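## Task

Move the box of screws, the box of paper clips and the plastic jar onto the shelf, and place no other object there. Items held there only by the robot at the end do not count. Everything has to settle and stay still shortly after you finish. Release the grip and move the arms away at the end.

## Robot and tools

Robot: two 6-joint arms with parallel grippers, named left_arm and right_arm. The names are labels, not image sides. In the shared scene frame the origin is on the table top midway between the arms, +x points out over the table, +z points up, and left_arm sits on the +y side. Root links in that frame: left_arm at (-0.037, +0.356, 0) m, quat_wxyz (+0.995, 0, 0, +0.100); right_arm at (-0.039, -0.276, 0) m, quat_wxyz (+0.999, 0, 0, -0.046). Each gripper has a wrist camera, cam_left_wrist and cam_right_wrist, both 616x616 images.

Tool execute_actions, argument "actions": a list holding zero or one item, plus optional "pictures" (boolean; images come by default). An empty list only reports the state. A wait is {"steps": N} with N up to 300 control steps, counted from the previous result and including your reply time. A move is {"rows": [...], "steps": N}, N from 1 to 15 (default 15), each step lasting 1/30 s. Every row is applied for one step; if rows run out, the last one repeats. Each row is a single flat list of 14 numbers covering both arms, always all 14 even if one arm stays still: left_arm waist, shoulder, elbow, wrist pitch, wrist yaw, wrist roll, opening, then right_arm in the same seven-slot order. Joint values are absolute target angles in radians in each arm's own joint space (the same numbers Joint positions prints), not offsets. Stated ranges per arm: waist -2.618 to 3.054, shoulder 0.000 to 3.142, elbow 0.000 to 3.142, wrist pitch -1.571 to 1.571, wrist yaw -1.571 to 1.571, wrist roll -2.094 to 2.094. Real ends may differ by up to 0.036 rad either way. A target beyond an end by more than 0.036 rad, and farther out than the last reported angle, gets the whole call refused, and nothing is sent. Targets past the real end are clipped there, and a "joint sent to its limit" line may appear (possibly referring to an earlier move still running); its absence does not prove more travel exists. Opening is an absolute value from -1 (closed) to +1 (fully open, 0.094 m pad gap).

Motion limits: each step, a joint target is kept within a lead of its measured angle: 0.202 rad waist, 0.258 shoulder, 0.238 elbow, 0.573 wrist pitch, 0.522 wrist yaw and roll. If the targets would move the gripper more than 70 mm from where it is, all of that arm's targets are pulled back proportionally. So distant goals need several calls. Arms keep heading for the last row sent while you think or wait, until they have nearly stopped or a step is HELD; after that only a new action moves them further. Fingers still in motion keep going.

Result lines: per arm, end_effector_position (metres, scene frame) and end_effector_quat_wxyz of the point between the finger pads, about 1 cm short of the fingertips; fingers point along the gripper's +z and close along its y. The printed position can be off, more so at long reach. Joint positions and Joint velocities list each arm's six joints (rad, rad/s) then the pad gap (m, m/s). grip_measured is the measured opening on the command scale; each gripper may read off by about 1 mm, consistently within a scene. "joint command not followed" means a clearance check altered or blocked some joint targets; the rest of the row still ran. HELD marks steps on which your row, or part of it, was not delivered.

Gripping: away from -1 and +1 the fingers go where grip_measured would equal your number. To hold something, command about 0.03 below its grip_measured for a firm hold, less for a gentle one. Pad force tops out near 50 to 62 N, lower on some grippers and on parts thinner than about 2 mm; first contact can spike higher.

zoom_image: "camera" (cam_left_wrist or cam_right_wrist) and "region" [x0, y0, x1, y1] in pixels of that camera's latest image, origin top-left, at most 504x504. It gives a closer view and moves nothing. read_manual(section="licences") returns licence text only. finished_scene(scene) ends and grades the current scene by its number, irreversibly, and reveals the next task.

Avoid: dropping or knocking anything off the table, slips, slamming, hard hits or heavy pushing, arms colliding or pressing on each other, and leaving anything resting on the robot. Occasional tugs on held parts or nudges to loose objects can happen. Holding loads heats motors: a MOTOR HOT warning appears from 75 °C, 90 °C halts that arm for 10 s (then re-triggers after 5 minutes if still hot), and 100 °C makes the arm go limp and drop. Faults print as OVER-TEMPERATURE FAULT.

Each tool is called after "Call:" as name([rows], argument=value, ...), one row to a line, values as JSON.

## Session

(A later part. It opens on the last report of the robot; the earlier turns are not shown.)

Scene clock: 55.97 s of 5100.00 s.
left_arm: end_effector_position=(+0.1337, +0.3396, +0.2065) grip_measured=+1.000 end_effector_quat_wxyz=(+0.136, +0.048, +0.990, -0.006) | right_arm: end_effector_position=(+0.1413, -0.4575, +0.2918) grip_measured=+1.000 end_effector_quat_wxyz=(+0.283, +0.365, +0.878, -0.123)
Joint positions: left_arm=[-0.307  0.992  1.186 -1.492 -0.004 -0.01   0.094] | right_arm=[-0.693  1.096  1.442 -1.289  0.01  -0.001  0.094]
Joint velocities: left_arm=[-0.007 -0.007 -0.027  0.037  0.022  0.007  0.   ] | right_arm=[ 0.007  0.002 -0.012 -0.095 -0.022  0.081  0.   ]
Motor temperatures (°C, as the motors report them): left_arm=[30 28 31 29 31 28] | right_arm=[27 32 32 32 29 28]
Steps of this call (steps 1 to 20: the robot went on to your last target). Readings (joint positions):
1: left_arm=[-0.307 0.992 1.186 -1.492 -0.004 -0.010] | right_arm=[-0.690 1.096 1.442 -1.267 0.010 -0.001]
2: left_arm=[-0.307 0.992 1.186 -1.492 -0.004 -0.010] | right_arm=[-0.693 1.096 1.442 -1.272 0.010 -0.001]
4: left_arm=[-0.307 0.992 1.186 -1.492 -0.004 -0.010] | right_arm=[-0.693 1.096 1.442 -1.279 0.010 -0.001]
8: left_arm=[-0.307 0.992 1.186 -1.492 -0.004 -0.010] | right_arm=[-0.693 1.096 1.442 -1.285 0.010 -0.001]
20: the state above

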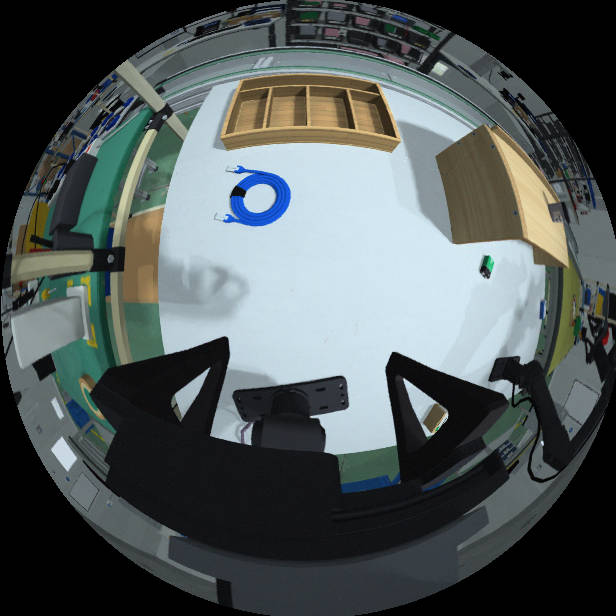

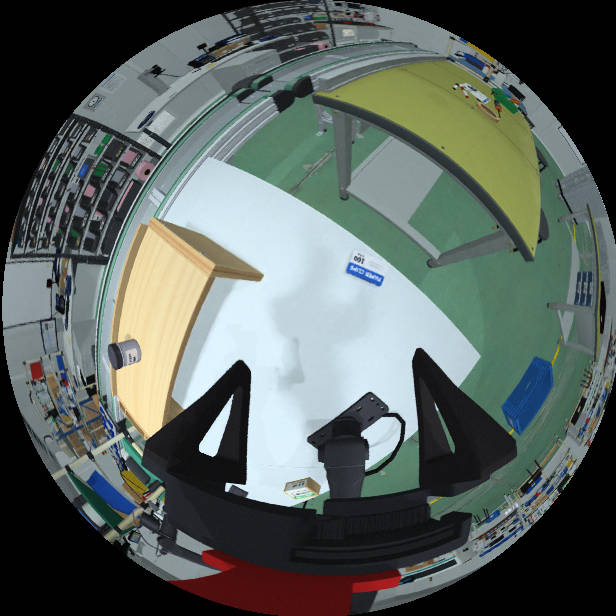

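Call:
execute_actions([
  {"rows":[[-0.3,1.0,1.2,-1.5,0,0,1,-0.94,1.5,1.6,-1.3,0,0,1],[-0.3,1.0,1.2,-1.5,0,0,1,-0.94,1.5,1.6,-1.3,0,0,1],[-0.3,1.0,1.2,-1.5,0,0,1,-0.94,1.5,1.6,-1.3,0,0,1],[-0.3,1.0,1.2,-1.5,0,0,1,-0.94,1.5,1.6,-1.3,0,0,1],[-0.3,1.0,1.2,-1.5,0,0,1,-0.94,1.5,1.6,-1.3,0,0,1],[-0.3,1.0,1.2,-1.5,0,0,1,-0.94,1.856,1.577,-1.07,0,0,1]]},
], pictures=false)

Call:
execute_actions([
  {"steps":15},
])

Scene clock: 58.57 s of 5100.00 s.
left_arm: end_effector_position=(+0.1337, +0.3396, +0.2065) grip_measured=+1.000 end_effector_quat_wxyz=(+0.136, +0.048, +0.990, -0.006) | right_arm: end_effector_position=(+0.1681, -0.6110, +0.0969) grip_measured=+1.000 end_effector_quat_wxyz=(+0.062, +0.486, +0.871, -0.034)
Joint positions: left_arm=[-0.307  0.992  1.186 -1.492 -0.004 -0.01   0.094] | right_arm=[-0.928  1.908  1.569 -1.09  -0.002 -0.003  0.094]
Joint velocities: left_arm=[ 0.012 -0.027 -0.002 -0.037  0.037  0.037  0.   ] | right_arm=[ 0.002  0.31  -0.237 -0.051  0.007 -0.066  0.   ]
Motor temperatures (°C, as the motors report them): left_arm=[30 28 31 29 31 28] | right_arm=[27 31 31 32 29 28]
Steps of this call (steps 1 to 15: the robot went on to your last target; steps 16 to 63: nothing new was sent; steps 64 to 78: all 15 steps of this action). Readings (joint positions):
64: left_arm=[-0.307 0.992 1.186 -1.492 -0.004 -0.010] | right_arm=[-0.727 1.127 1.472 -1.316 -0.008 -0.003]
65: left_arm=[-0.307 0.992 1.186 -1.492 -0.004 -0.010] | right_arm=[-0.787 1.179 1.520 -1.331 -0.010 -0.003]
67: left_arm=[-0.307 0.992 1.186 -1.492 -0.004 -0.010] | right_arm=[-0.879 1.304 1.581 -1.303 -0.006 -0.003]
71: left_arm=[-0.307 0.992 1.186 -1.492 -0.004 -0.010] | right_arm=[-0.928 1.561 1.594 -1.207 -0.002 -0.003]
78: the state above

Scene clock: 59.07 s of 5100.00 s.
left_arm: end_effector_position=(+0.1337, +0.3396, +0.2065) grip_measured=+1.000 end_effector_quat_wxyz=(+0.136, +0.048, +0.990, -0.006) | right_arm: end_effector_position=(+0.1685, -0.6116, +0.1120) grip_measured=+1.000 end_effector_quat_wxyz=(+0.083, +0.485, +0.869, -0.045)
Joint positions: left_arm=[-0.307  0.992  1.186 -1.492 -0.004 -0.01   0.094] | right_arm=[-0.928  1.863  1.562 -1.081 -0.002 -0.003  0.094]
Joint velocities: left_arm=[-0.007  0.012  0.002  0.007  0.037  0.022  0.   ] | right_arm=[ 0.022 -0.002 -0.022 -0.095 -0.051 -0.066  0.   ]
Motor temperatures (°C, as the motors report them): left_arm=[30 28 31 29 31 28] | right_arm=[27 32 31 31 29 28]
Steps of this call (steps 1 to 15: the robot went on to your last target). Readings (joint positions):
1: left_arm=[-0.307 0.992 1.186 -1.492 -0.004 -0.010] | right_arm=[-0.928 1.913 1.563 -1.090 -0.002 -0.003]
2: left_arm=[-0.307 0.992 1.186 -1.492 -0.004 -0.010] | right_arm=[-0.928 1.912 1.562 -1.092 -0.002 -0.003]
4: left_arm=[-0.307 0.992 1.186 -1.492 -0.004 -0.010] | right_arm=[-0.928 1.895 1.562 -1.088 -0.002 -0.003]
8: left_arm=[-0.307 0.992 1.186 -1.492 -0.004 -0.010] | right_arm=[-0.928 1.865 1.562 -1.083 -0.002 -0.003]
15: the state above

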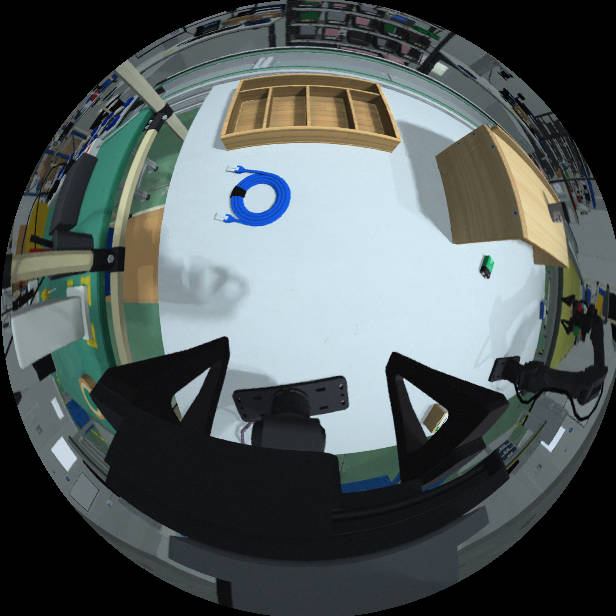

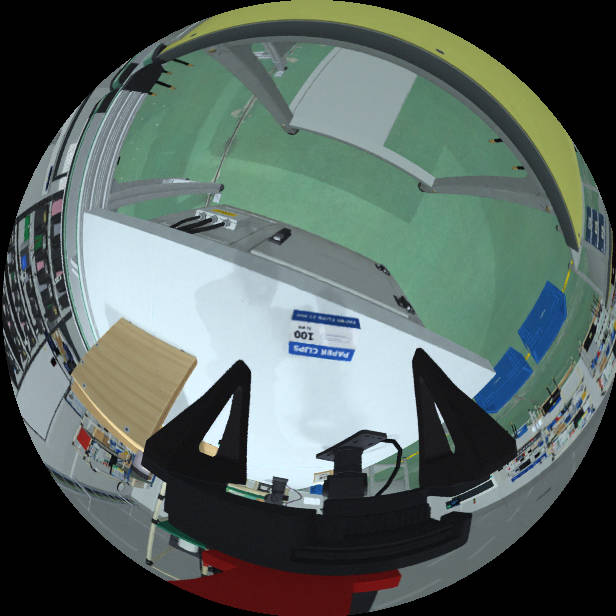

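Call:
execute_actions([
  {"rows":[[-0.3,1.0,1.2,-1.5,0,0,1,-0.94,1.86,1.45,-0.93,0,0,1],[-0.3,1.0,1.2,-1.5,0,0,1,-0.94,1.86,1.45,-0.93,0,0,1],[-0.3,1.0,1.2,-1.5,0,0,1,-0.94,1.86,1.45,-0.93,0,0,1],[-0.3,1.0,1.2,-1.5,0,0,1,-0.94,1.86,1.45,-0.93,0,0,1],[-0.3,1.0,1.2,-1.5,0,0,1,-0.94,1.88,1.355,-0.805,0,0,1]]},
])

Scene clock: 60.67 s of 5100.00 s.
left_arm: end_effector_position=(+0.1337, +0.3396, +0.2065) grip_measured=+1.000 end_effector_quat_wxyz=(+0.136, +0.048, +0.990, -0.006) | right_arm: end_effector_position=(+0.1690, -0.6124, +0.0546) grip_measured=+1.000 end_effector_quat_wxyz=(+0.090, +0.485, +0.869, -0.050)
Joint positions: left_arm=[-0.307  0.992  1.186 -1.492 -0.004 -0.01   0.094] | right_arm=[-0.928  1.889  1.362 -0.837 -0.002 -0.003  0.094]
Joint velocities: left_arm=[ 0.007  0.017  0.002 -0.037 -0.051  0.007  0.   ] | right_arm=[-0.017 -0.012 -0.012  0.125 -0.066  0.095  0.   ]
Motor temperatures (°C, as the motors report them): left_arm=[30 28 32 29 31 28] | right_arm=[27 32 32 31 29 28]
Steps of this call (steps 1 to 15: the robot went on to your last target; steps 16 to 33: nothing new was sent; steps 34 to 48: all 15 steps of this action). Readings (joint positions):
34: left_arm=[-0.307 0.992 1.186 -1.492 -0.004 -0.010] | right_arm=[-0.928 1.859 1.544 -1.055 -0.002 -0.003]
35: left_arm=[-0.307 0.992 1.186 -1.492 -0.004 -0.010] | right_arm=[-0.928 1.855 1.521 -1.025 -0.002 -0.003]
37: left_arm=[-0.307 0.992 1.186 -1.492 -0.004 -0.010] | right_arm=[-0.928 1.857 1.484 -0.994 -0.002 -0.003]
41: left_arm=[-0.307 0.992 1.186 -1.492 -0.004 -0.010] | right_arm=[-0.928 1.873 1.384 -0.891 -0.002 -0.003]
48: the state above

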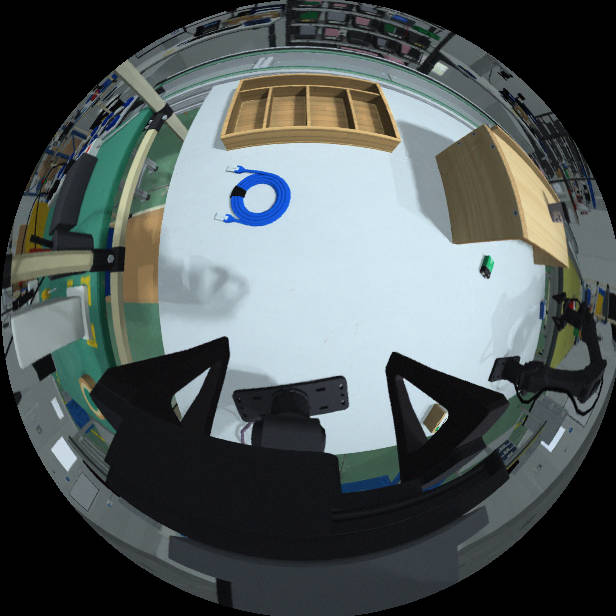

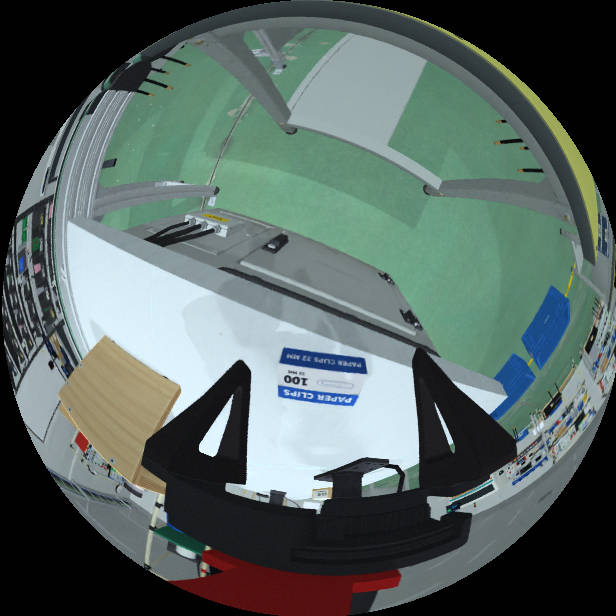

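Call:
execute_actions([
  {"rows":[[-0.3,1.0,1.2,-1.5,0,0,1,-0.93,1.79,1.255,-0.8,0,0,1],[-0.3,1.0,1.2,-1.5,0,0,1,-0.93,1.79,1.255,-0.8,0,0,1],[-0.3,1.0,1.2,-1.5,0,0,1,-0.93,1.79,1.255,-0.8,0,0,1],[-0.3,1.0,1.2,-1.5,0,0,1,-0.93,1.79,1.255,-0.8,0,0,1],[-0.3,1.0,1.2,-1.5,0,0,1,-0.93,1.79,1.255,-0.8,0,0,1],[-0.3,1.0,1.2,-1.5,0,0,1,-0.93,1.79,1.255,-0.8,0,0,1],[-0.3,1.0,1.2,-1.5,0,0,1,-0.93,1.79,1.255,-0.8,0,0,1],[-0.3,1.0,1.2,-1.5,0,0,1,-0.93,1.83,1.178,-0.683,0,0,1]]},
])

Scene clock: 62.83 s of 5100.00 s.
left_arm: end_effector_position=(+0.1337, +0.3396, +0.2065) grip_measured=+1.000 end_effector_quat_wxyz=(+0.136, +0.048, +0.990, -0.006) | right_arm: end_effector_position=(+0.1563, -0.5917, +0.0314) grip_measured=+1.000 end_effector_quat_wxyz=(+0.090, +0.485, +0.869, -0.049)
Joint positions: left_arm=[-0.307  0.992  1.186 -1.492 -0.004 -0.01   0.094] | right_arm=[-0.928  1.832  1.189 -0.722 -0.002 -0.003  0.094]
Joint velocities: left_arm=[-0.007 -0.002  0.012  0.051  0.007 -0.051  0.   ] | right_arm=[-0.002  0.017 -0.022  0.11  -0.007 -0.007  0.   ]
Motor temperatures (°C, as the motors report them): left_arm=[30 28 32 29 31 28] | right_arm=[27 32 31 31 29 28]
Steps of this call (steps 1 to 30: the robot went on to your last target; steps 31 to 50: nothing new was sent; steps 51 to 65: all 15 steps of this action). Readings (joint positions):
51: left_arm=[-0.307 0.992 1.186 -1.492 -0.004 -0.010] | right_arm=[-0.928 1.877 1.343 -0.801 -0.002 -0.003]
52: left_arm=[-0.307 0.992 1.186 -1.492 -0.004 -0.010] | right_arm=[-0.928 1.855 1.315 -0.794 -0.002 -0.003]
54: left_arm=[-0.307 0.992 1.186 -1.492 -0.004 -0.010] | right_arm=[-0.928 1.818 1.279 -0.807 -0.002 -0.003]
58: left_arm=[-0.307 0.992 1.186 -1.492 -0.004 -0.010] | right_arm=[-0.928 1.802 1.260 -0.788 -0.002 -0.003]
65: the state above

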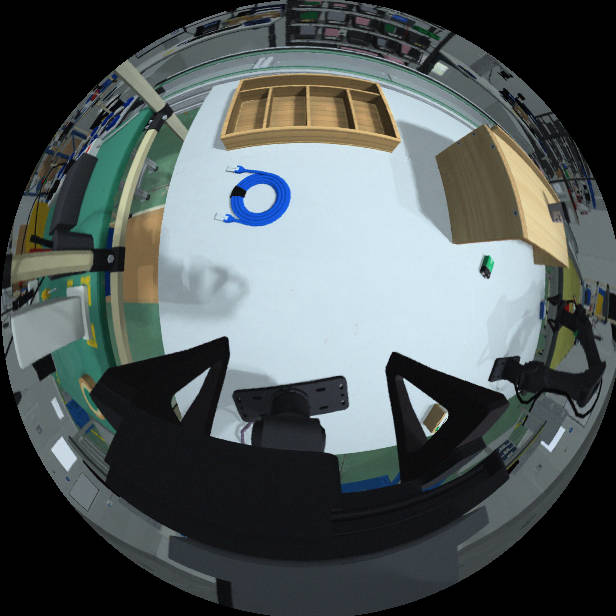

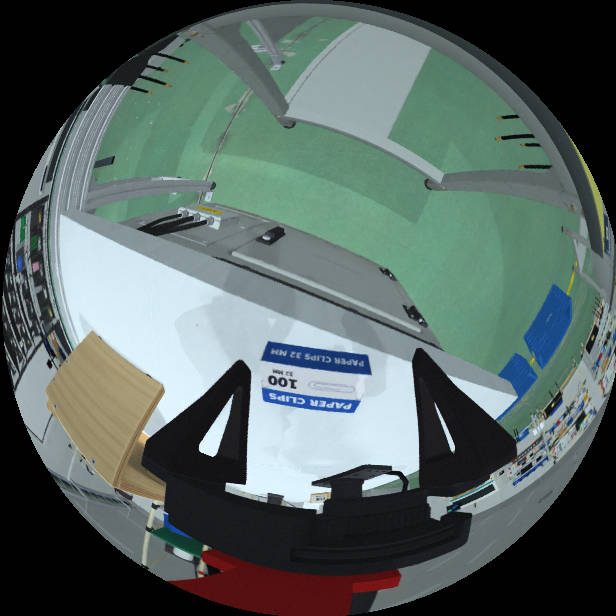

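Call:
execute_actions([
  {"rows":[[-0.3,1.0,1.2,-1.5,0,0,1,-0.92,1.84,1.15,-0.66,0,0,1],[-0.3,1.0,1.2,-1.5,0,0,1,-0.92,1.84,1.15,-0.66,0,0,1],[-0.3,1.0,1.2,-1.5,0,0,1,-0.92,1.84,1.15,-0.66,0,0,1],[-0.3,1.0,1.2,-1.5,0,0,1,-0.92,1.84,1.15,-0.66,0,0,1],[-0.3,1.0,1.2,-1.5,0,0,1,-0.92,1.84,1.15,-0.66,0,0,1],[-0.3,1.0,1.2,-1.5,0,0,1,-0.92,1.84,1.15,-0.66,0,0,1],[-0.3,1.0,1.2,-1.5,0,0,1,-0.92,1.84,1.15,-0.66,0,0,0.1]]},
])

Scene clock: 64.40 s of 5100.00 s.
left_arm: end_effector_position=(+0.1337, +0.3396, +0.2065) grip_measured=+1.000 end_effector_quat_wxyz=(+0.136, +0.048, +0.990, -0.006) | right_arm: end_effector_position=(+0.1587, -0.5955, +0.0279) grip_measured=+0.102 end_effector_quat_wxyz=(+0.102, +0.484, +0.867, -0.056)
Joint positions: left_arm=[-0.307  0.992  1.186 -1.492 -0.004 -0.01   0.094] | right_arm=[-0.928  1.833  1.168 -0.674 -0.002 -0.003  0.052]
Joint velocities: left_arm=[ 0.007  0.007 -0.002  0.022 -0.007 -0.051  0.   ] | right_arm=[-0.017 -0.002 -0.007 -0.022 -0.037 -0.022 -0.   ]
Motor temperatures (°C, as the motors report them): left_arm=[30 28 32 29 31 28] | right_arm=[27 32 31 31 29 28]
Steps of this call (steps 1 to 30: the robot went on to your last target; steps 31 to 32: nothing new was sent; steps 33 to 47: all 15 steps of this action). Readings (joint positions):
33: left_arm=[-0.307 0.992 1.186 -1.492 -0.004 -0.010] | right_arm=[-0.928 1.833 1.185 -0.691 -0.002 -0.003]
34: left_arm=[-0.307 0.992 1.186 -1.492 -0.004 -0.010] | right_arm=[-0.928 1.833 1.182 -0.685 -0.002 -0.003]
36: left_arm=[-0.307 0.992 1.186 -1.492 -0.004 -0.010] | right_arm=[-0.928 1.833 1.173 -0.680 -0.002 -0.003]
40: left_arm=[-0.307 0.992 1.186 -1.492 -0.004 -0.010] | right_arm=[-0.928 1.833 1.168 -0.679 -0.002 -0.003]
47: the state above

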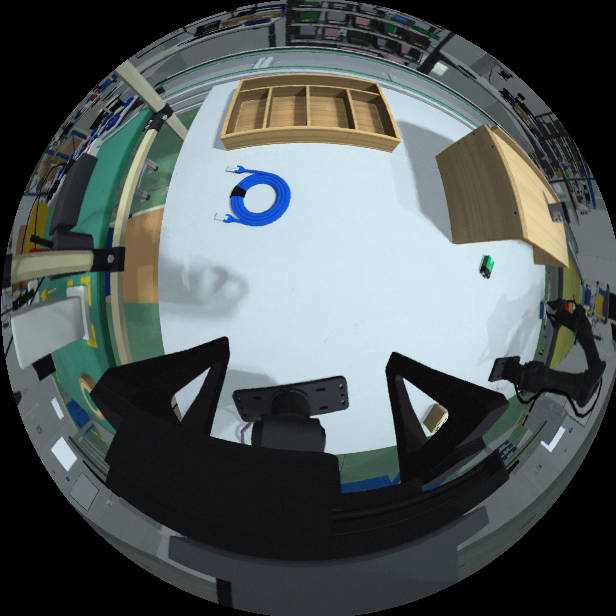

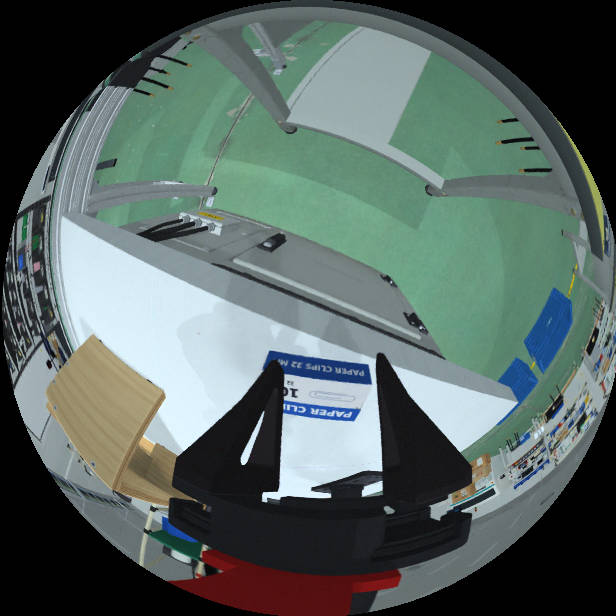

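Call:
execute_actions([
  {"rows":[[-0.3,1.0,1.2,-1.5,0,0,1,-0.89,1.83,1.16,-0.66,0,0,1],[-0.3,1.0,1.2,-1.5,0,0,1,-0.89,1.83,1.16,-0.66,0,0,1],[-0.3,1.0,1.2,-1.5,0,0,1,-0.89,1.83,1.16,-0.66,0,0,1],[-0.3,1.0,1.2,-1.5,0,0,1,-0.89,1.83,1.16,-0.66,0,0,1],[-0.3,1.0,1.2,-1.5,0,0,1,-0.89,1.83,1.16,-0.66,0,0,1],[-0.3,1.0,1.2,-1.5,0,0,1,-0.89,1.83,1.16,-0.66,0,0,1],[-0.3,1.0,1.2,-1.5,0,0,1,-0.89,1.875,1.16,-0.64,0,0,1]]},
])

Scene clock: 66.20 s of 5100.00 s.
left_arm: end_effector_position=(+0.1337, +0.3396, +0.2065) grip_measured=+1.000 end_effector_quat_wxyz=(+0.136, +0.048, +0.990, -0.006) | right_arm: end_effector_position=(+0.1691, -0.5890, +0.0149) grip_measured=+1.000 end_effector_quat_wxyz=(+0.092, +0.470, +0.876, -0.049)
Joint positions: left_arm=[-0.307  0.992  1.186 -1.492 -0.004 -0.01   0.094] | right_arm=[-0.895  1.872  1.168 -0.657 -0.001 -0.003  0.094]
Joint velocities: left_arm=[-0.002  0.002  0.002 -0.007 -0.037 -0.022  0.   ] | right_arm=[ 0.012  0.002 -0.012  0.022  0.081 -0.022  0.   ]
Motor temperatures (°C, as the motors report them): left_arm=[30 28 32 29 31 28] | right_arm=[27 32 31 31 29 28]
Steps of this call (steps 1 to 15: the robot went on to your last target; steps 16 to 39: nothing new was sent; steps 40 to 54: all 15 steps of this action). Readings (joint positions):
40: left_arm=[-0.307 0.992 1.186 -1.492 -0.004 -0.010] | right_arm=[-0.925 1.833 1.168 -0.673 -0.001 -0.003]
41: left_arm=[-0.307 0.992 1.186 -1.492 -0.004 -0.010] | right_arm=[-0.920 1.833 1.168 -0.673 -0.001 -0.003]
43: left_arm=[-0.307 0.992 1.186 -1.492 -0.004 -0.010] | right_arm=[-0.906 1.833 1.168 -0.673 -0.001 -0.003]
47: left_arm=[-0.307 0.992 1.186 -1.492 -0.004 -0.010] | right_arm=[-0.895 1.842 1.168 -0.665 -0.001 -0.003]
54: the state above

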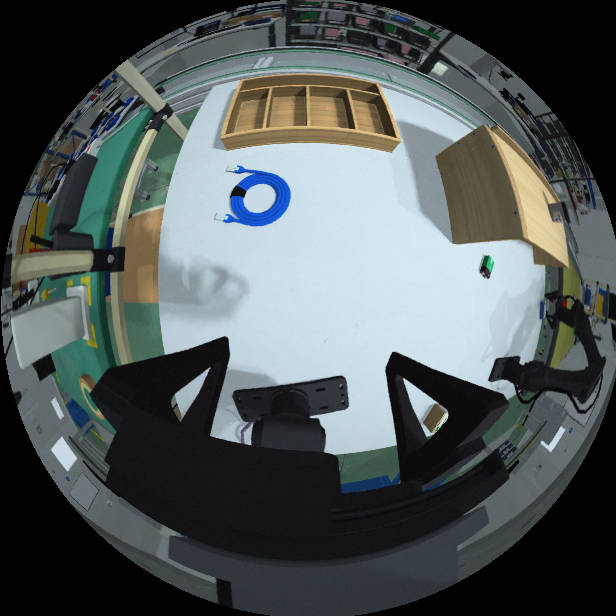

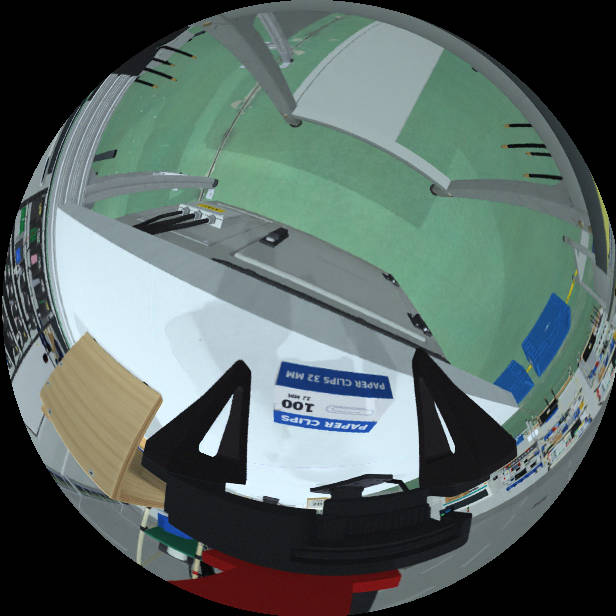

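Call:
execute_actions([
  {"rows":[[-0.3,1.0,1.2,-1.5,0,0,1,-0.9,1.875,1.16,-0.64,0,0,0.1]]},
])

Scene clock: 67.33 s of 5100.00 s.
left_arm: end_effector_position=(+0.1337, +0.3396, +0.2065) grip_measured=+1.000 end_effector_quat_wxyz=(+0.136, +0.048, +0.990, -0.006) | right_arm: end_effector_position=(+0.1698, -0.5899, +0.0151) grip_measured=+0.102 end_effector_quat_wxyz=(+0.094, +0.470, +0.876, -0.050)
Joint positions: left_arm=[-0.307  0.992  1.186 -1.492 -0.004 -0.01   0.094] | right_arm=[-0.895  1.872  1.168 -0.653 -0.002 -0.003  0.052]
Joint velocities: left_arm=[ 0.002 -0.007 -0.007 -0.081  0.051 -0.022  0.   ] | right_arm=[-0.012 -0.002  0.002 -0.022 -0.051 -0.037 -0.001]
Motor temperatures (°C, as the motors report them): left_arm=[30 28 32 29 31 28] | right_arm=[27 32 31 31 29 28]
Steps of this call (steps 1 to 15: the robot went on to your last target; steps 16 to 19: nothing new was sent; steps 20 to 34: all 15 steps of this action). Readings (joint positions):
20: left_arm=[-0.307 0.992 1.186 -1.492 -0.004 -0.010] | right_arm=[-0.895 1.872 1.168 -0.653 -0.001 -0.003]
21: left_arm=[-0.307 0.992 1.186 -1.492 -0.004 -0.010] | right_arm=[-0.895 1.872 1.168 -0.653 -0.001 -0.003]
23: left_arm=[-0.307 0.992 1.186 -1.492 -0.004 -0.010] | right_arm=[-0.895 1.872 1.168 -0.653 -0.002 -0.003]
27: left_arm=[-0.307 0.992 1.186 -1.492 -0.004 -0.010] | right_arm=[-0.895 1.872 1.168 -0.653 -0.002 -0.003]
34: the state above

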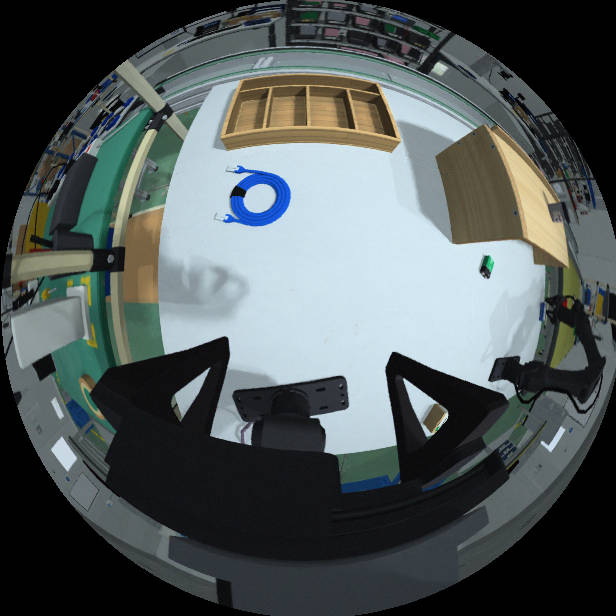

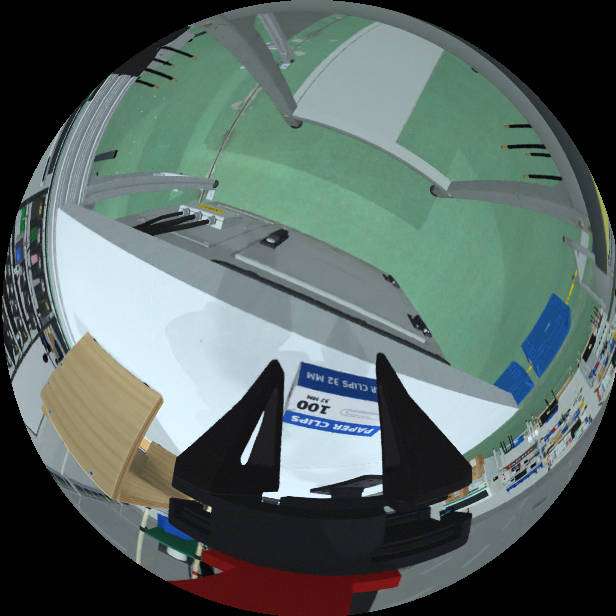

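Call:
execute_actions([
  {"rows":[[-0.3,1.0,1.2,-1.5,0,0,1,-0.9,1.8,1.16,-0.66,0,0,1],[-0.3,1.0,1.2,-1.5,0,0,1,-0.9,1.8,1.16,-0.66,0,0,1],[-0.3,1.0,1.2,-1.5,0,0,1,-0.9,1.8,1.16,-0.66,0,0,1],[-0.3,1.0,1.2,-1.5,0,0,1,-0.9,1.8,1.16,-0.66,0,0,1],[-0.3,1.0,1.2,-1.5,0,0,1,-0.9,1.7,1.03,-0.63,0,0,1],[-0.3,1.0,1.2,-1.5,0,0,1,-0.9,1.7,1.03,-0.63,0,0,1],[-0.3,1.0,1.2,-1.5,0,0,1,-0.9,1.7,1.03,-0.63,0,0,1],[-0.3,1.0,1.2,-1.5,0,0,1,-0.9,1.7,1.03,-0.63,0,0,1],[-0.3,1.0,1.2,-1.5,0,0,1,-0.9,1.7,1.03,-0.63,0,0,1],[-0.3,1.0,1.2,-1.5,0,0,1,-0.9,1.78,1.015,-0.6,0,0,1]]},
], pictures=false)

Call:
execute_actions([
  {"steps":8},
])

Scene clock: 70.67 s of 5100.00 s.
left_arm: end_effector_position=(+0.1337, +0.3396, +0.2065) grip_measured=+1.000 end_effector_quat_wxyz=(+0.136, +0.048, +0.990, -0.006) | right_arm: end_effector_position=(+0.1540, -0.5660, +0.0129) grip_measured=+1.000 end_effector_quat_wxyz=(+0.095, +0.470, +0.876, -0.050)
Joint positions: left_arm=[-0.307  0.992  1.186 -1.492 -0.004 -0.01   0.094] | right_arm=[-0.895  1.777  1.035 -0.614 -0.002 -0.003  0.094]
Joint velocities: left_arm=[-0.002 -0.002 -0.007 -0.022 -0.081 -0.022  0.   ] | right_arm=[ 0.017  0.193 -0.168 -0.051  0.022 -0.037  0.   ]
Motor temperatures (°C, as the motors report them): left_arm=[30 28 32 29 31 28] | right_arm=[27 32 31 31 29 28]
Steps of this call (steps 1 to 15: the robot went on to your last target; steps 16 to 85: nothing new was sent; steps 86 to 100: all 15 steps of this action). Readings (joint positions):
86: left_arm=[-0.307 0.992 1.186 -1.492 -0.004 -0.010] | right_arm=[-0.895 1.867 1.168 -0.653 -0.002 -0.003]
87: left_arm=[-0.307 0.992 1.186 -1.492 -0.004 -0.010] | right_arm=[-0.895 1.857 1.168 -0.659 -0.002 -0.003]
89: left_arm=[-0.307 0.992 1.186 -1.492 -0.004 -0.010] | right_arm=[-0.895 1.832 1.168 -0.660 -0.002 -0.003]
93: left_arm=[-0.307 0.992 1.186 -1.492 -0.004 -0.010] | right_arm=[-0.895 1.715 1.066 -0.635 -0.002 -0.003]
100: the state above

Scene clock: 70.93 s of 5100.00 s.
left_arm: end_effector_position=(+0.1337, +0.3396, +0.2065) grip_measured=+1.000 end_effector_quat_wxyz=(+0.136, +0.048, +0.990, -0.006) | right_arm: end_effector_position=(+0.1522, -0.5632, +0.0084) grip_measured=+1.000 end_effector_quat_wxyz=(+0.089, +0.470, +0.877, -0.047)
Joint positions: left_arm=[-0.307  0.992  1.186 -1.492 -0.004 -0.01   0.094] | right_arm=[-0.895  1.784  1.025 -0.611 -0.002 -0.003  0.094]
Joint velocities: left_arm=[-0.002 -0.002 -0.007  0.051  0.037 -0.037  0.   ] | right_arm=[ 0.002  0.002 -0.007  0.037  0.022  0.007  0.   ]
Motor temperatures (°C, as the motors report them): left_arm=[30 28 32 29 31 28] | right_arm=[27 32 31 31 29 28]
Steps of this call (steps 1 to 8: the robot went on to your last target). Readings (joint positions):
1: left_arm=[-0.307 0.992 1.186 -1.492 -0.004 -0.010] | right_arm=[-0.895 1.782 1.030 -0.614 -0.002 -0.003]
2: left_arm=[-0.307 0.992 1.186 -1.492 -0.004 -0.010] | right_arm=[-0.895 1.784 1.027 -0.614 -0.002 -0.003]
4: left_arm=[-0.307 0.992 1.186 -1.492 -0.004 -0.010] | right_arm=[-0.895 1.784 1.025 -0.613 -0.002 -0.003]
8: the state above

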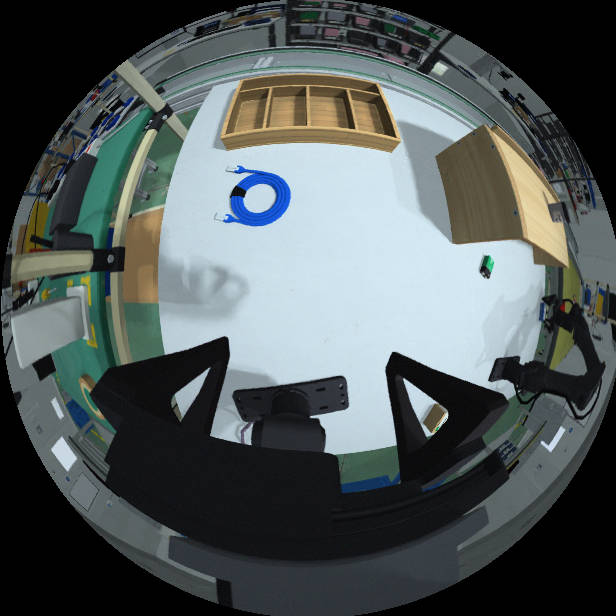

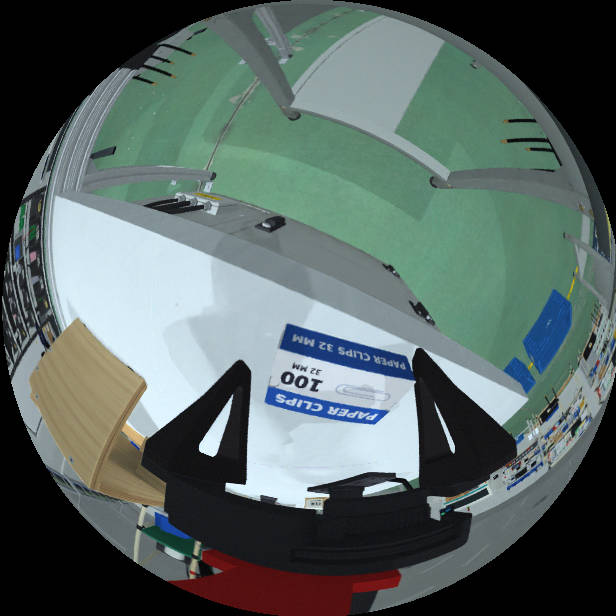

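Call:
execute_actions([
  {"rows":[[-0.3,1.0,1.2,-1.5,0,0,1,-0.9,1.78,1.015,-0.6,0,-0.2,0.1]]},
])

Scene clock: 71.97 s of 5100.00 s.
left_arm: end_effector_position=(+0.1337, +0.3396, +0.2065) grip_measured=+1.000 end_effector_quat_wxyz=(+0.136, +0.048, +0.990, -0.006) | right_arm: end_effector_position=(+0.1547, -0.5649, +0.0093) grip_measured=+0.640 end_effector_quat_wxyz=(+0.091, +0.391, +0.914, -0.056)
Joint positions: left_arm=[-0.307  0.992  1.186 -1.492 -0.004 -0.01   0.094] | right_arm=[-0.895  1.782  1.025 -0.6   -0.008 -0.18   0.077]
Joint velocities: left_arm=[-0.007  0.002  0.012 -0.051  0.081 -0.007  0.   ] | right_arm=[-0.007 -0.017  0.002  0.007 -0.037 -0.007 -0.   ]
Motor temperatures (°C, as the motors report them): left_arm=[30 28 32 29 31 28] | right_arm=[27 32 31 31 29 28]
Steps of this call (steps 1 to 15: the robot went on to your last target; step 16: nothing new was sent; steps 17 to 31: all 15 steps of this action). Readings (joint positions):
17: left_arm=[-0.307 0.992 1.186 -1.492 -0.004 -0.010] | right_arm=[-0.895 1.784 1.025 -0.611 -0.001 -0.034]
18: left_arm=[-0.307 0.992 1.186 -1.492 -0.004 -0.010] | right_arm=[-0.895 1.784 1.025 -0.611 -0.002 -0.066]
20: left_arm=[-0.307 0.992 1.186 -1.492 -0.004 -0.010] | right_arm=[-0.895 1.782 1.025 -0.607 -0.003 -0.110]
24: left_arm=[-0.307 0.992 1.186 -1.492 -0.004 -0.010] | right_arm=[-0.895 1.782 1.025 -0.603 -0.006 -0.155]
31: the state above

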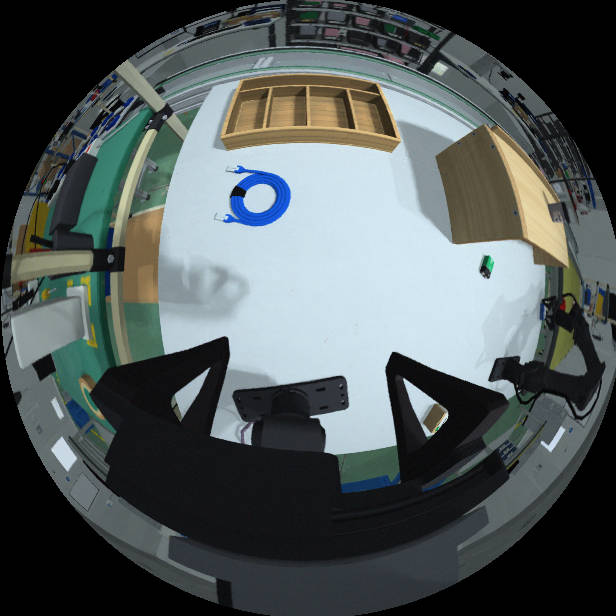

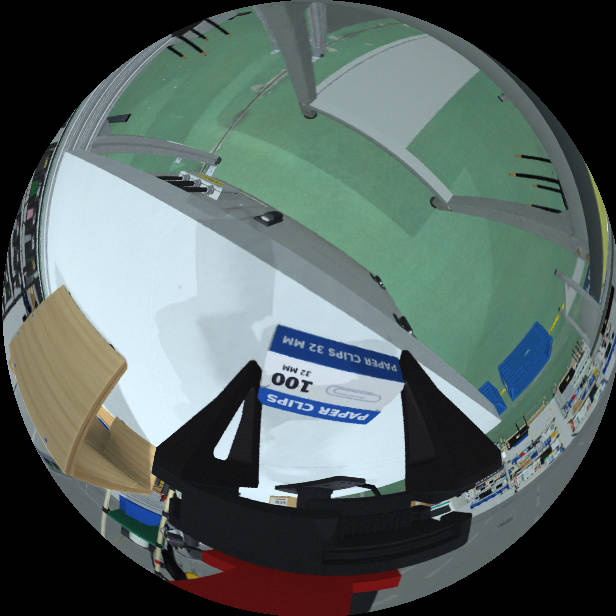

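Call:
execute_actions([
  {"rows":[[-0.3,1.0,1.2,-1.5,0,0,1,-0.9,1.78,1.015,-0.6,0,-0.2,1],[-0.3,1.0,1.2,-1.5,0,0,1,-0.9,1.78,1.015,-0.6,0,-0.2,1],[-0.3,1.0,1.2,-1.5,0,0,1,-0.9,1.78,1.015,-0.6,0,-0.2,1],[-0.3,1.0,1.2,-1.5,0,0,1,-0.9,1.78,1.015,-0.6,0,0.1,1],[-0.3,1.0,1.2,-1.5,0,0,1,-0.9,1.78,1.015,-0.6,0,0.1,1],[-0.3,1.0,1.2,-1.5,0,0,1,-0.9,1.78,1.015,-0.6,0,0.1,1],[-0.3,1.0,1.2,-1.5,0,0,1,-0.9,1.78,1.015,-0.6,0,0.1,1],[-0.3,1.0,1.2,-1.5,0,0,1,-0.9,1.78,1.015,-0.6,0,0.1,1],[-0.3,1.0,1.2,-1.5,0,0,1,-0.9,1.78,1.015,-0.6,0,0.1,1],[-0.3,1.0,1.2,-1.5,0,0,1,-0.9,1.78,1.015,-0.6,0,0.1,0.3]]},
])

Scene clock: 73.73 s of 5100.00 s.
left_arm: end_effector_position=(+0.1337, +0.3396, +0.2065) grip_measured=+1.000 end_effector_quat_wxyz=(+0.136, +0.048, +0.990, -0.006) | right_arm: end_effector_position=(+0.1546, -0.5651, +0.0093) grip_measured=+0.485 end_effector_quat_wxyz=(+0.098, +0.502, +0.858, -0.044)
Joint positions: left_arm=[-0.307  0.992  1.186 -1.492 -0.004 -0.01   0.094] | right_arm=[-0.895  1.782  1.025 -0.599 -0.007  0.071  0.07 ]
Joint velocities: left_arm=[ 0.002 -0.017 -0.007  0.007  0.051  0.007  0.   ] | right_arm=[-0.012  0.012 -0.002  0.11  -0.022  0.051  0.001]
Motor temperatures (°C, as the motors report them): left_arm=[30 28 32 29 31 28] | right_arm=[27 32 31 31 29 28]
Steps of this call (steps 1 to 15: the robot went on to your last target; steps 16 to 38: nothing new was sent; steps 39 to 53: all 15 steps of this action). Readings (joint positions):
39: left_arm=[-0.307 0.992 1.186 -1.492 -0.004 -0.010] | right_arm=[-0.895 1.782 1.025 -0.599 -0.009 -0.186]
40: left_arm=[-0.307 0.992 1.186 -1.492 -0.004 -0.010] | right_arm=[-0.895 1.782 1.025 -0.598 -0.008 -0.187]
42: left_arm=[-0.307 0.992 1.186 -1.492 -0.004 -0.010] | right_arm=[-0.895 1.782 1.025 -0.599 -0.009 -0.142]
46: left_arm=[-0.307 0.992 1.186 -1.492 -0.004 -0.010] | right_arm=[-0.895 1.782 1.025 -0.599 -0.008 -0.004]
53: the state above

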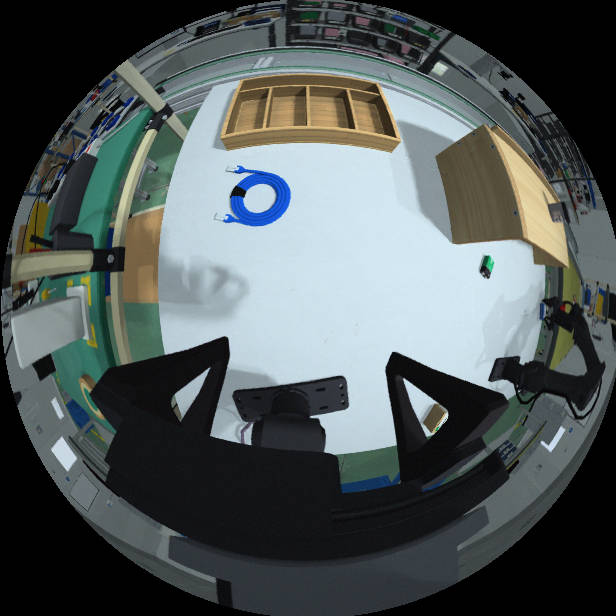

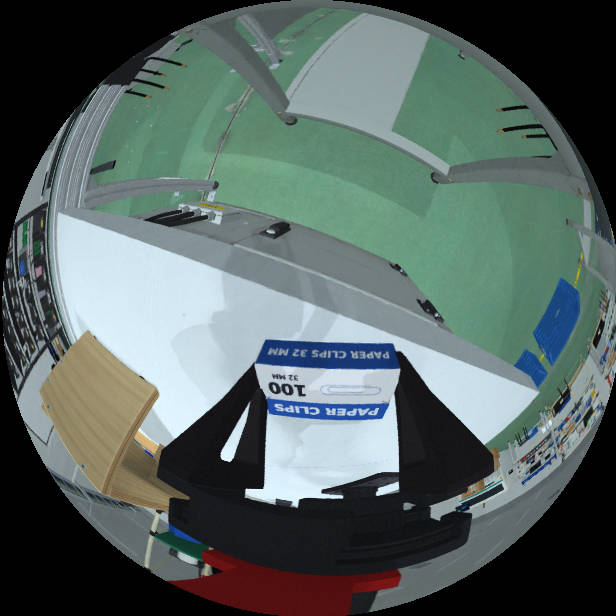

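Call:
execute_actions([
  {"rows":[[-0.3,1.0,1.2,-1.5,0,0,1,-0.9,1.78,1.015,-0.6,0,0.1,0.43],[-0.3,1.0,1.2,-1.5,0,0,1,-0.9,1.78,1.015,-0.6,0,0.1,0.43],[-0.3,1.0,1.2,-1.5,0,0,1,-0.9,1.78,1.015,-0.6,0,0.1,0.43],[-0.3,1.0,1.2,-1.5,0,0,1,-0.9,1.65,1.2,-0.9,0,0.1,0.43],[-0.3,1.0,1.2,-1.5,0,0,1,-0.9,1.65,1.2,-0.9,0,0.1,0.43],[-0.3,1.0,1.2,-1.5,0,0,1,-0.9,1.65,1.2,-0.9,0,0.1,0.43],[-0.3,1.0,1.2,-1.5,0,0,1,-0.9,1.65,1.2,-0.9,0,0.1,0.43],[-0.3,1.0,1.2,-1.5,0,0,1,-0.9,1.55,1.5,-1.25,0,0.1,0.43],[-0.3,1.0,1.2,-1.5,0,0,1,-0.9,1.55,1.5,-1.25,0,0.1,0.43],[-0.3,1.0,1.2,-1.5,0,0,1,-0.9,1.55,1.5,-1.25,0,0.1,0.43],[-0.3,1.0,1.2,-1.5,0,0,1,-0.9,1.4,1.8,-1.57,0,0.1,0.43]]},
], pictures=false)

Call:
execute_actions([
  {"steps":12},
], pictures=false)

Call:
execute_actions([
  {"rows":[[-0.3,1.0,1.2,-1.5,0,0,1,-0.55,1.4,1.8,-1.57,0,0.1,0.43],[-0.3,1.0,1.2,-1.5,0,0,1,-0.55,1.4,1.8,-1.57,0,0.1,0.43],[-0.3,1.0,1.2,-1.5,0,0,1,-0.55,1.4,1.8,-1.57,0,0.1,0.43],[-0.3,1.0,1.2,-1.5,0,0,1,-0.55,1.4,1.8,-1.57,0,0.1,0.43],[-0.3,1.0,1.2,-1.5,0,0,1,-0.2,1.4,1.8,-1.57,0,0.1,0.43]]},
])

Scene clock: 76.90 s of 5100.00 s.
left_arm: end_effector_position=(+0.1337, +0.3396, +0.2065) grip_measured=+1.000 end_effector_quat_wxyz=(+0.136, +0.048, +0.990, -0.006) | right_arm: end_effector_position=(+0.1475, -0.5545, +0.2103) grip_measured=+0.485 end_effector_quat_wxyz=(+0.168, +0.503, +0.844, -0.078)
Joint positions: left_arm=[-0.307  0.992  1.186 -1.492 -0.004 -0.01   0.094] | right_arm=[-0.895  1.493  1.493 -1.198 -0.006  0.089  0.07 ]
Joint velocities: left_arm=[ 0.002  0.002  0.002 -0.037  0.007  0.037  0.   ] | right_arm=[ 0.012 -0.647  1.453 -1.502 -0.051  0.037  0.   ]
Motor temperatures (°C, as the motors report them): left_arm=[30 28 32 29 31 28] | right_arm=[27 32 31 31 29 28]
Steps of this call (steps 1 to 30: the robot went on to your last target; steps 31 to 80: nothing new was sent; steps 81 to 95: all 15 steps of this action). Readings (joint positions):
81: left_arm=[-0.307 0.992 1.186 -1.492 -0.004 -0.010] | right_arm=[-0.895 1.782 1.025 -0.599 -0.006 0.087]
82: left_arm=[-0.307 0.992 1.186 -1.492 -0.004 -0.010] | right_arm=[-0.895 1.782 1.025 -0.599 -0.006 0.087]
84: left_arm=[-0.307 0.992 1.186 -1.492 -0.004 -0.010] | right_arm=[-0.895 1.776 1.046 -0.644 -0.006 0.088]
88: left_arm=[-0.307 0.992 1.186 -1.492 -0.004 -0.010] | right_arm=[-0.895 1.684 1.170 -0.835 -0.006 0.089]
95: the state above

Scene clock: 77.30 s of 5100.00 s.
left_arm: end_effector_position=(+0.1337, +0.3396, +0.2065) grip_measured=+1.000 end_effector_quat_wxyz=(+0.136, +0.048, +0.990, -0.006) | right_arm: end_effector_position=(+0.1169, -0.5081, +0.3067) grip_measured=+0.485 end_effector_quat_wxyz=(+0.200, +0.500, +0.837, -0.093)
Joint positions: left_arm=[-0.307  0.992  1.186 -1.492 -0.004 -0.01   0.094] | right_arm=[-0.895  1.387  1.798 -1.537 -0.006  0.091  0.07 ]
Joint velocities: left_arm=[-0.002  0.017  0.002 -0.037  0.037  0.007  0.   ] | right_arm=[-0.032  0.178 -0.007 -0.535  0.051 -0.022  0.   ]
Motor temperatures (°C, as the motors report them): left_arm=[30 28 32 29 31 28] | right_arm=[27 32 31 31 29 28]
Steps of this call (steps 1 to 12: the robot went on to your last target). Readings (joint positions):
1: left_arm=[-0.307 0.992 1.186 -1.492 -0.004 -0.010] | right_arm=[-0.895 1.473 1.548 -1.252 -0.006 0.089]
2: left_arm=[-0.307 0.992 1.186 -1.492 -0.004 -0.010] | right_arm=[-0.895 1.456 1.609 -1.303 -0.006 0.089]
4: left_arm=[-0.307 0.992 1.186 -1.492 -0.004 -0.010] | right_arm=[-0.895 1.428 1.727 -1.384 -0.006 0.090]
8: left_arm=[-0.307 0.992 1.186 -1.492 -0.004 -0.010] | right_arm=[-0.895 1.374 1.798 -1.471 -0.006 0.090]
12: the state above

Scene clock: 77.80 s of 5100.00 s.
left_arm: end_effector_position=(+0.1337, +0.3396, +0.2065) grip_measured=+1.000 end_effector_quat_wxyz=(+0.136, +0.048, +0.990, -0.006) | right_arm: end_effector_position=(+0.2261, -0.3479, +0.2871) grip_measured=+0.486 end_effector_quat_wxyz=(+0.175, +0.184, +0.967, -0.004)
Joint positions: left_arm=[-0.307  0.992  1.186 -1.492 -0.004 -0.01   0.094] | right_arm=[-0.192  1.417  1.77  -1.572 -0.026  0.096  0.07 ]
Joint velocities: left_arm=[-0.007  0.002 -0.002 -0.022 -0.051 -0.022  0.   ] | right_arm=[ 0.022 -0.164  0.081 -0.081  0.139  0.022 -0.001]
Motor temperatures (°C, as the motors report them): left_arm=[30 28 32 29 31 28] | right_arm=[27 32 31 31 29 28]
Steps of this call (steps 1 to 15: all 15 steps of this action). Readings (joint positions):
1: left_arm=[-0.307 0.992 1.186 -1.492 -0.004 -0.010] | right_arm=[-0.863 1.394 1.798 -1.562 0.011 0.094]
2: left_arm=[-0.307 0.992 1.186 -1.492 -0.004 -0.010] | right_arm=[-0.799 1.399 1.789 -1.578 0.014 0.096]
4: left_arm=[-0.307 0.992 1.186 -1.492 -0.004 -0.010] | right_arm=[-0.650 1.417 1.771 -1.578 0.000 0.096]
8: left_arm=[-0.307 0.992 1.186 -1.492 -0.004 -0.010] | right_arm=[-0.344 1.450 1.756 -1.579 -0.019 0.096]
15: the state above

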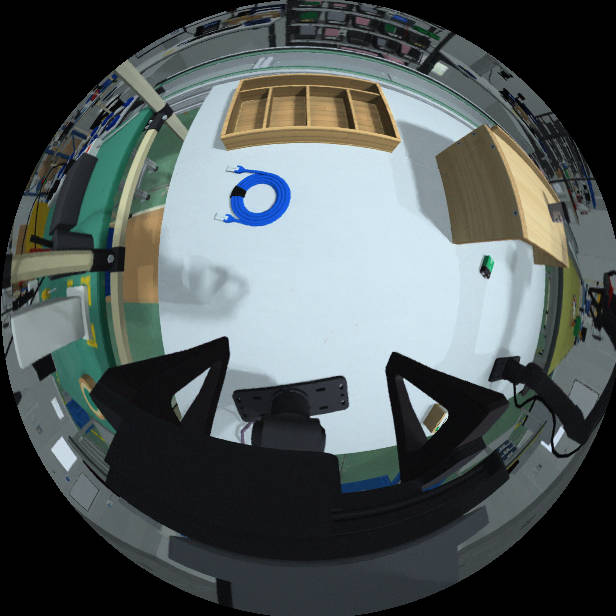

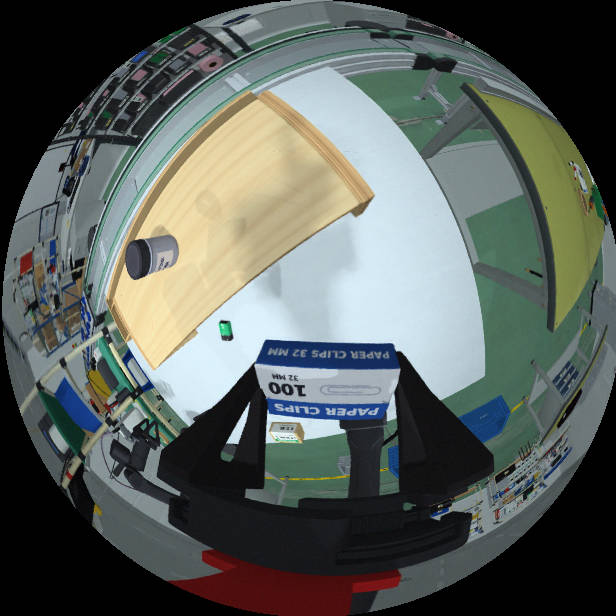

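Call:
execute_actions([
  {"rows":[[-0.3,1.0,1.2,-1.5,0,0,1,-0.05,1.6,1.98,-1.5,0,0.1,0.43],[-0.3,1.0,1.2,-1.5,0,0,1,-0.05,1.6,1.98,-1.5,0,0.1,0.43],[-0.3,1.0,1.2,-1.5,0,0,1,-0.05,1.6,1.98,-1.5,0,0.1,0.43],[-0.3,1.0,1.2,-1.5,0,0,1,-0.05,1.6,1.98,-1.5,0,0.1,0.43],[-0.3,1.0,1.2,-1.5,0,0,1,-0.05,1.6,1.98,-1.5,0,0.1,0.43],[-0.3,1.0,1.2,-1.5,0,0,1,-0.05,1.88,2.14,-1.39,0,0.1,0.43]]},
], pictures=false)

Call:
execute_actions([
  {"steps":15},
])

Scene clock: 79.50 s of 5100.00 s.
left_arm: end_effector_position=(+0.1337, +0.3396, +0.2065) grip_measured=+1.000 end_effector_quat_wxyz=(+0.136, +0.048, +0.990, -0.006) | right_arm: end_effector_position=(+0.3854, -0.3359, +0.2345) grip_measured=+0.486 end_effector_quat_wxyz=(+0.173, +0.119, +0.978, -0.002)
Joint positions: left_arm=[-0.307  0.992  1.186 -1.492 -0.004 -0.01   0.094] | right_arm=[-0.051  1.932  2.11  -1.402 -0.005  0.098  0.07 ]
Joint velocities: left_arm=[-0.002  0.027 -0.007  0.007 -0.066 -0.007  0.   ] | right_arm=[-0.017 -0.012  0.007  0.037 -0.051 -0.007  0.   ]
Motor temperatures (°C, as the motors report them): left_arm=[30 28 32 29 31 28] | right_arm=[27 32 31 31 29 28]
Steps of this call (steps 1 to 30: the robot went on to your last target; steps 31 to 36: nothing new was sent; steps 37 to 51: all 15 steps of this action). Readings (joint positions):
37: left_arm=[-0.307 0.992 1.186 -1.492 -0.004 -0.010] | right_arm=[-0.172 1.435 1.808 -1.577 -0.002 0.098]
38: left_arm=[-0.307 0.992 1.186 -1.492 -0.004 -0.010] | right_arm=[-0.134 1.480 1.876 -1.571 0.003 0.098]
40: left_arm=[-0.307 0.992 1.186 -1.492 -0.004 -0.010] | right_arm=[-0.072 1.554 1.948 -1.519 -0.001 0.098]
44: left_arm=[-0.307 0.992 1.186 -1.492 -0.004 -0.010] | right_arm=[-0.051 1.734 2.075 -1.483 -0.005 0.098]
51: the state above

Scene clock: 80.00 s of 5100.00 s.
left_arm: end_effector_position=(+0.1337, +0.3396, +0.2065) grip_measured=+1.000 end_effector_quat_wxyz=(+0.136, +0.048, +0.990, -0.006) | right_arm: end_effector_position=(+0.3803, -0.3351, +0.2519) grip_measured=+0.486 end_effector_quat_wxyz=(+0.194, +0.118, +0.974, -0.002)
Joint positions: left_arm=[-0.307  0.992  1.186 -1.492 -0.004 -0.01   0.094] | right_arm=[-0.051  1.889  2.11  -1.401 -0.005  0.098  0.07 ]
Joint velocities: left_arm=[-0.022  0.002  0.007 -0.022 -0.022  0.007  0.   ] | right_arm=[ 0.007  0.002 -0.002  0.037  0.022  0.022 -0.   ]
Motor temperatures (°C, as the motors report them): left_arm=[30 28 32 29 31 28] | right_arm=[27 32 31 31 29 28]
Steps of this call (steps 1 to 15: the robot went on to your last target). Readings (joint positions):
1: left_arm=[-0.307 0.992 1.186 -1.492 -0.004 -0.010] | right_arm=[-0.051 1.930 2.110 -1.402 -0.005 0.098]
2: left_arm=[-0.307 0.992 1.186 -1.492 -0.004 -0.010] | right_arm=[-0.051 1.923 2.110 -1.401 -0.005 0.098]
4: left_arm=[-0.307 0.992 1.186 -1.492 -0.004 -0.010] | right_arm=[-0.051 1.908 2.110 -1.401 -0.005 0.098]
8: left_arm=[-0.307 0.992 1.186 -1.492 -0.004 -0.010] | right_arm=[-0.051 1.889 2.110 -1.401 -0.005 0.098]
15: the state above

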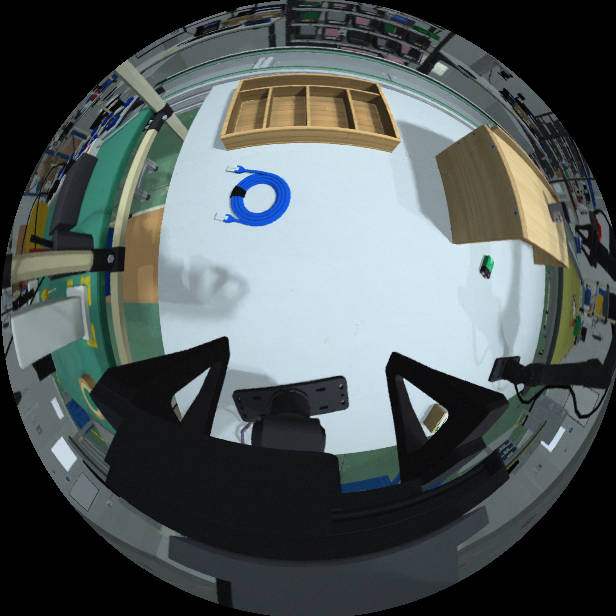

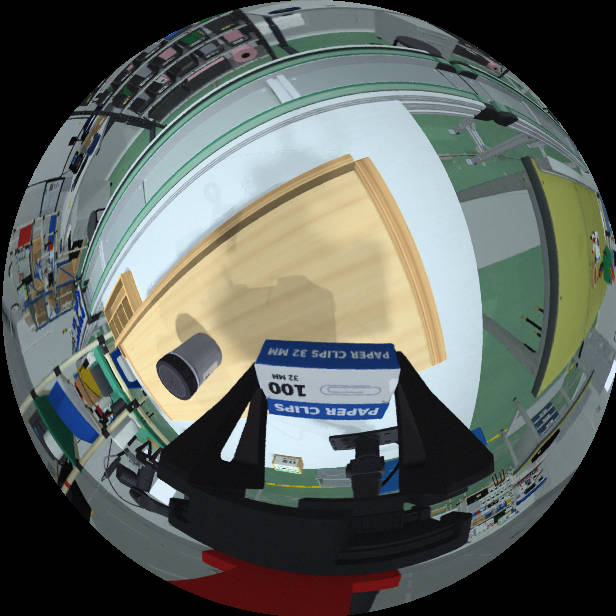

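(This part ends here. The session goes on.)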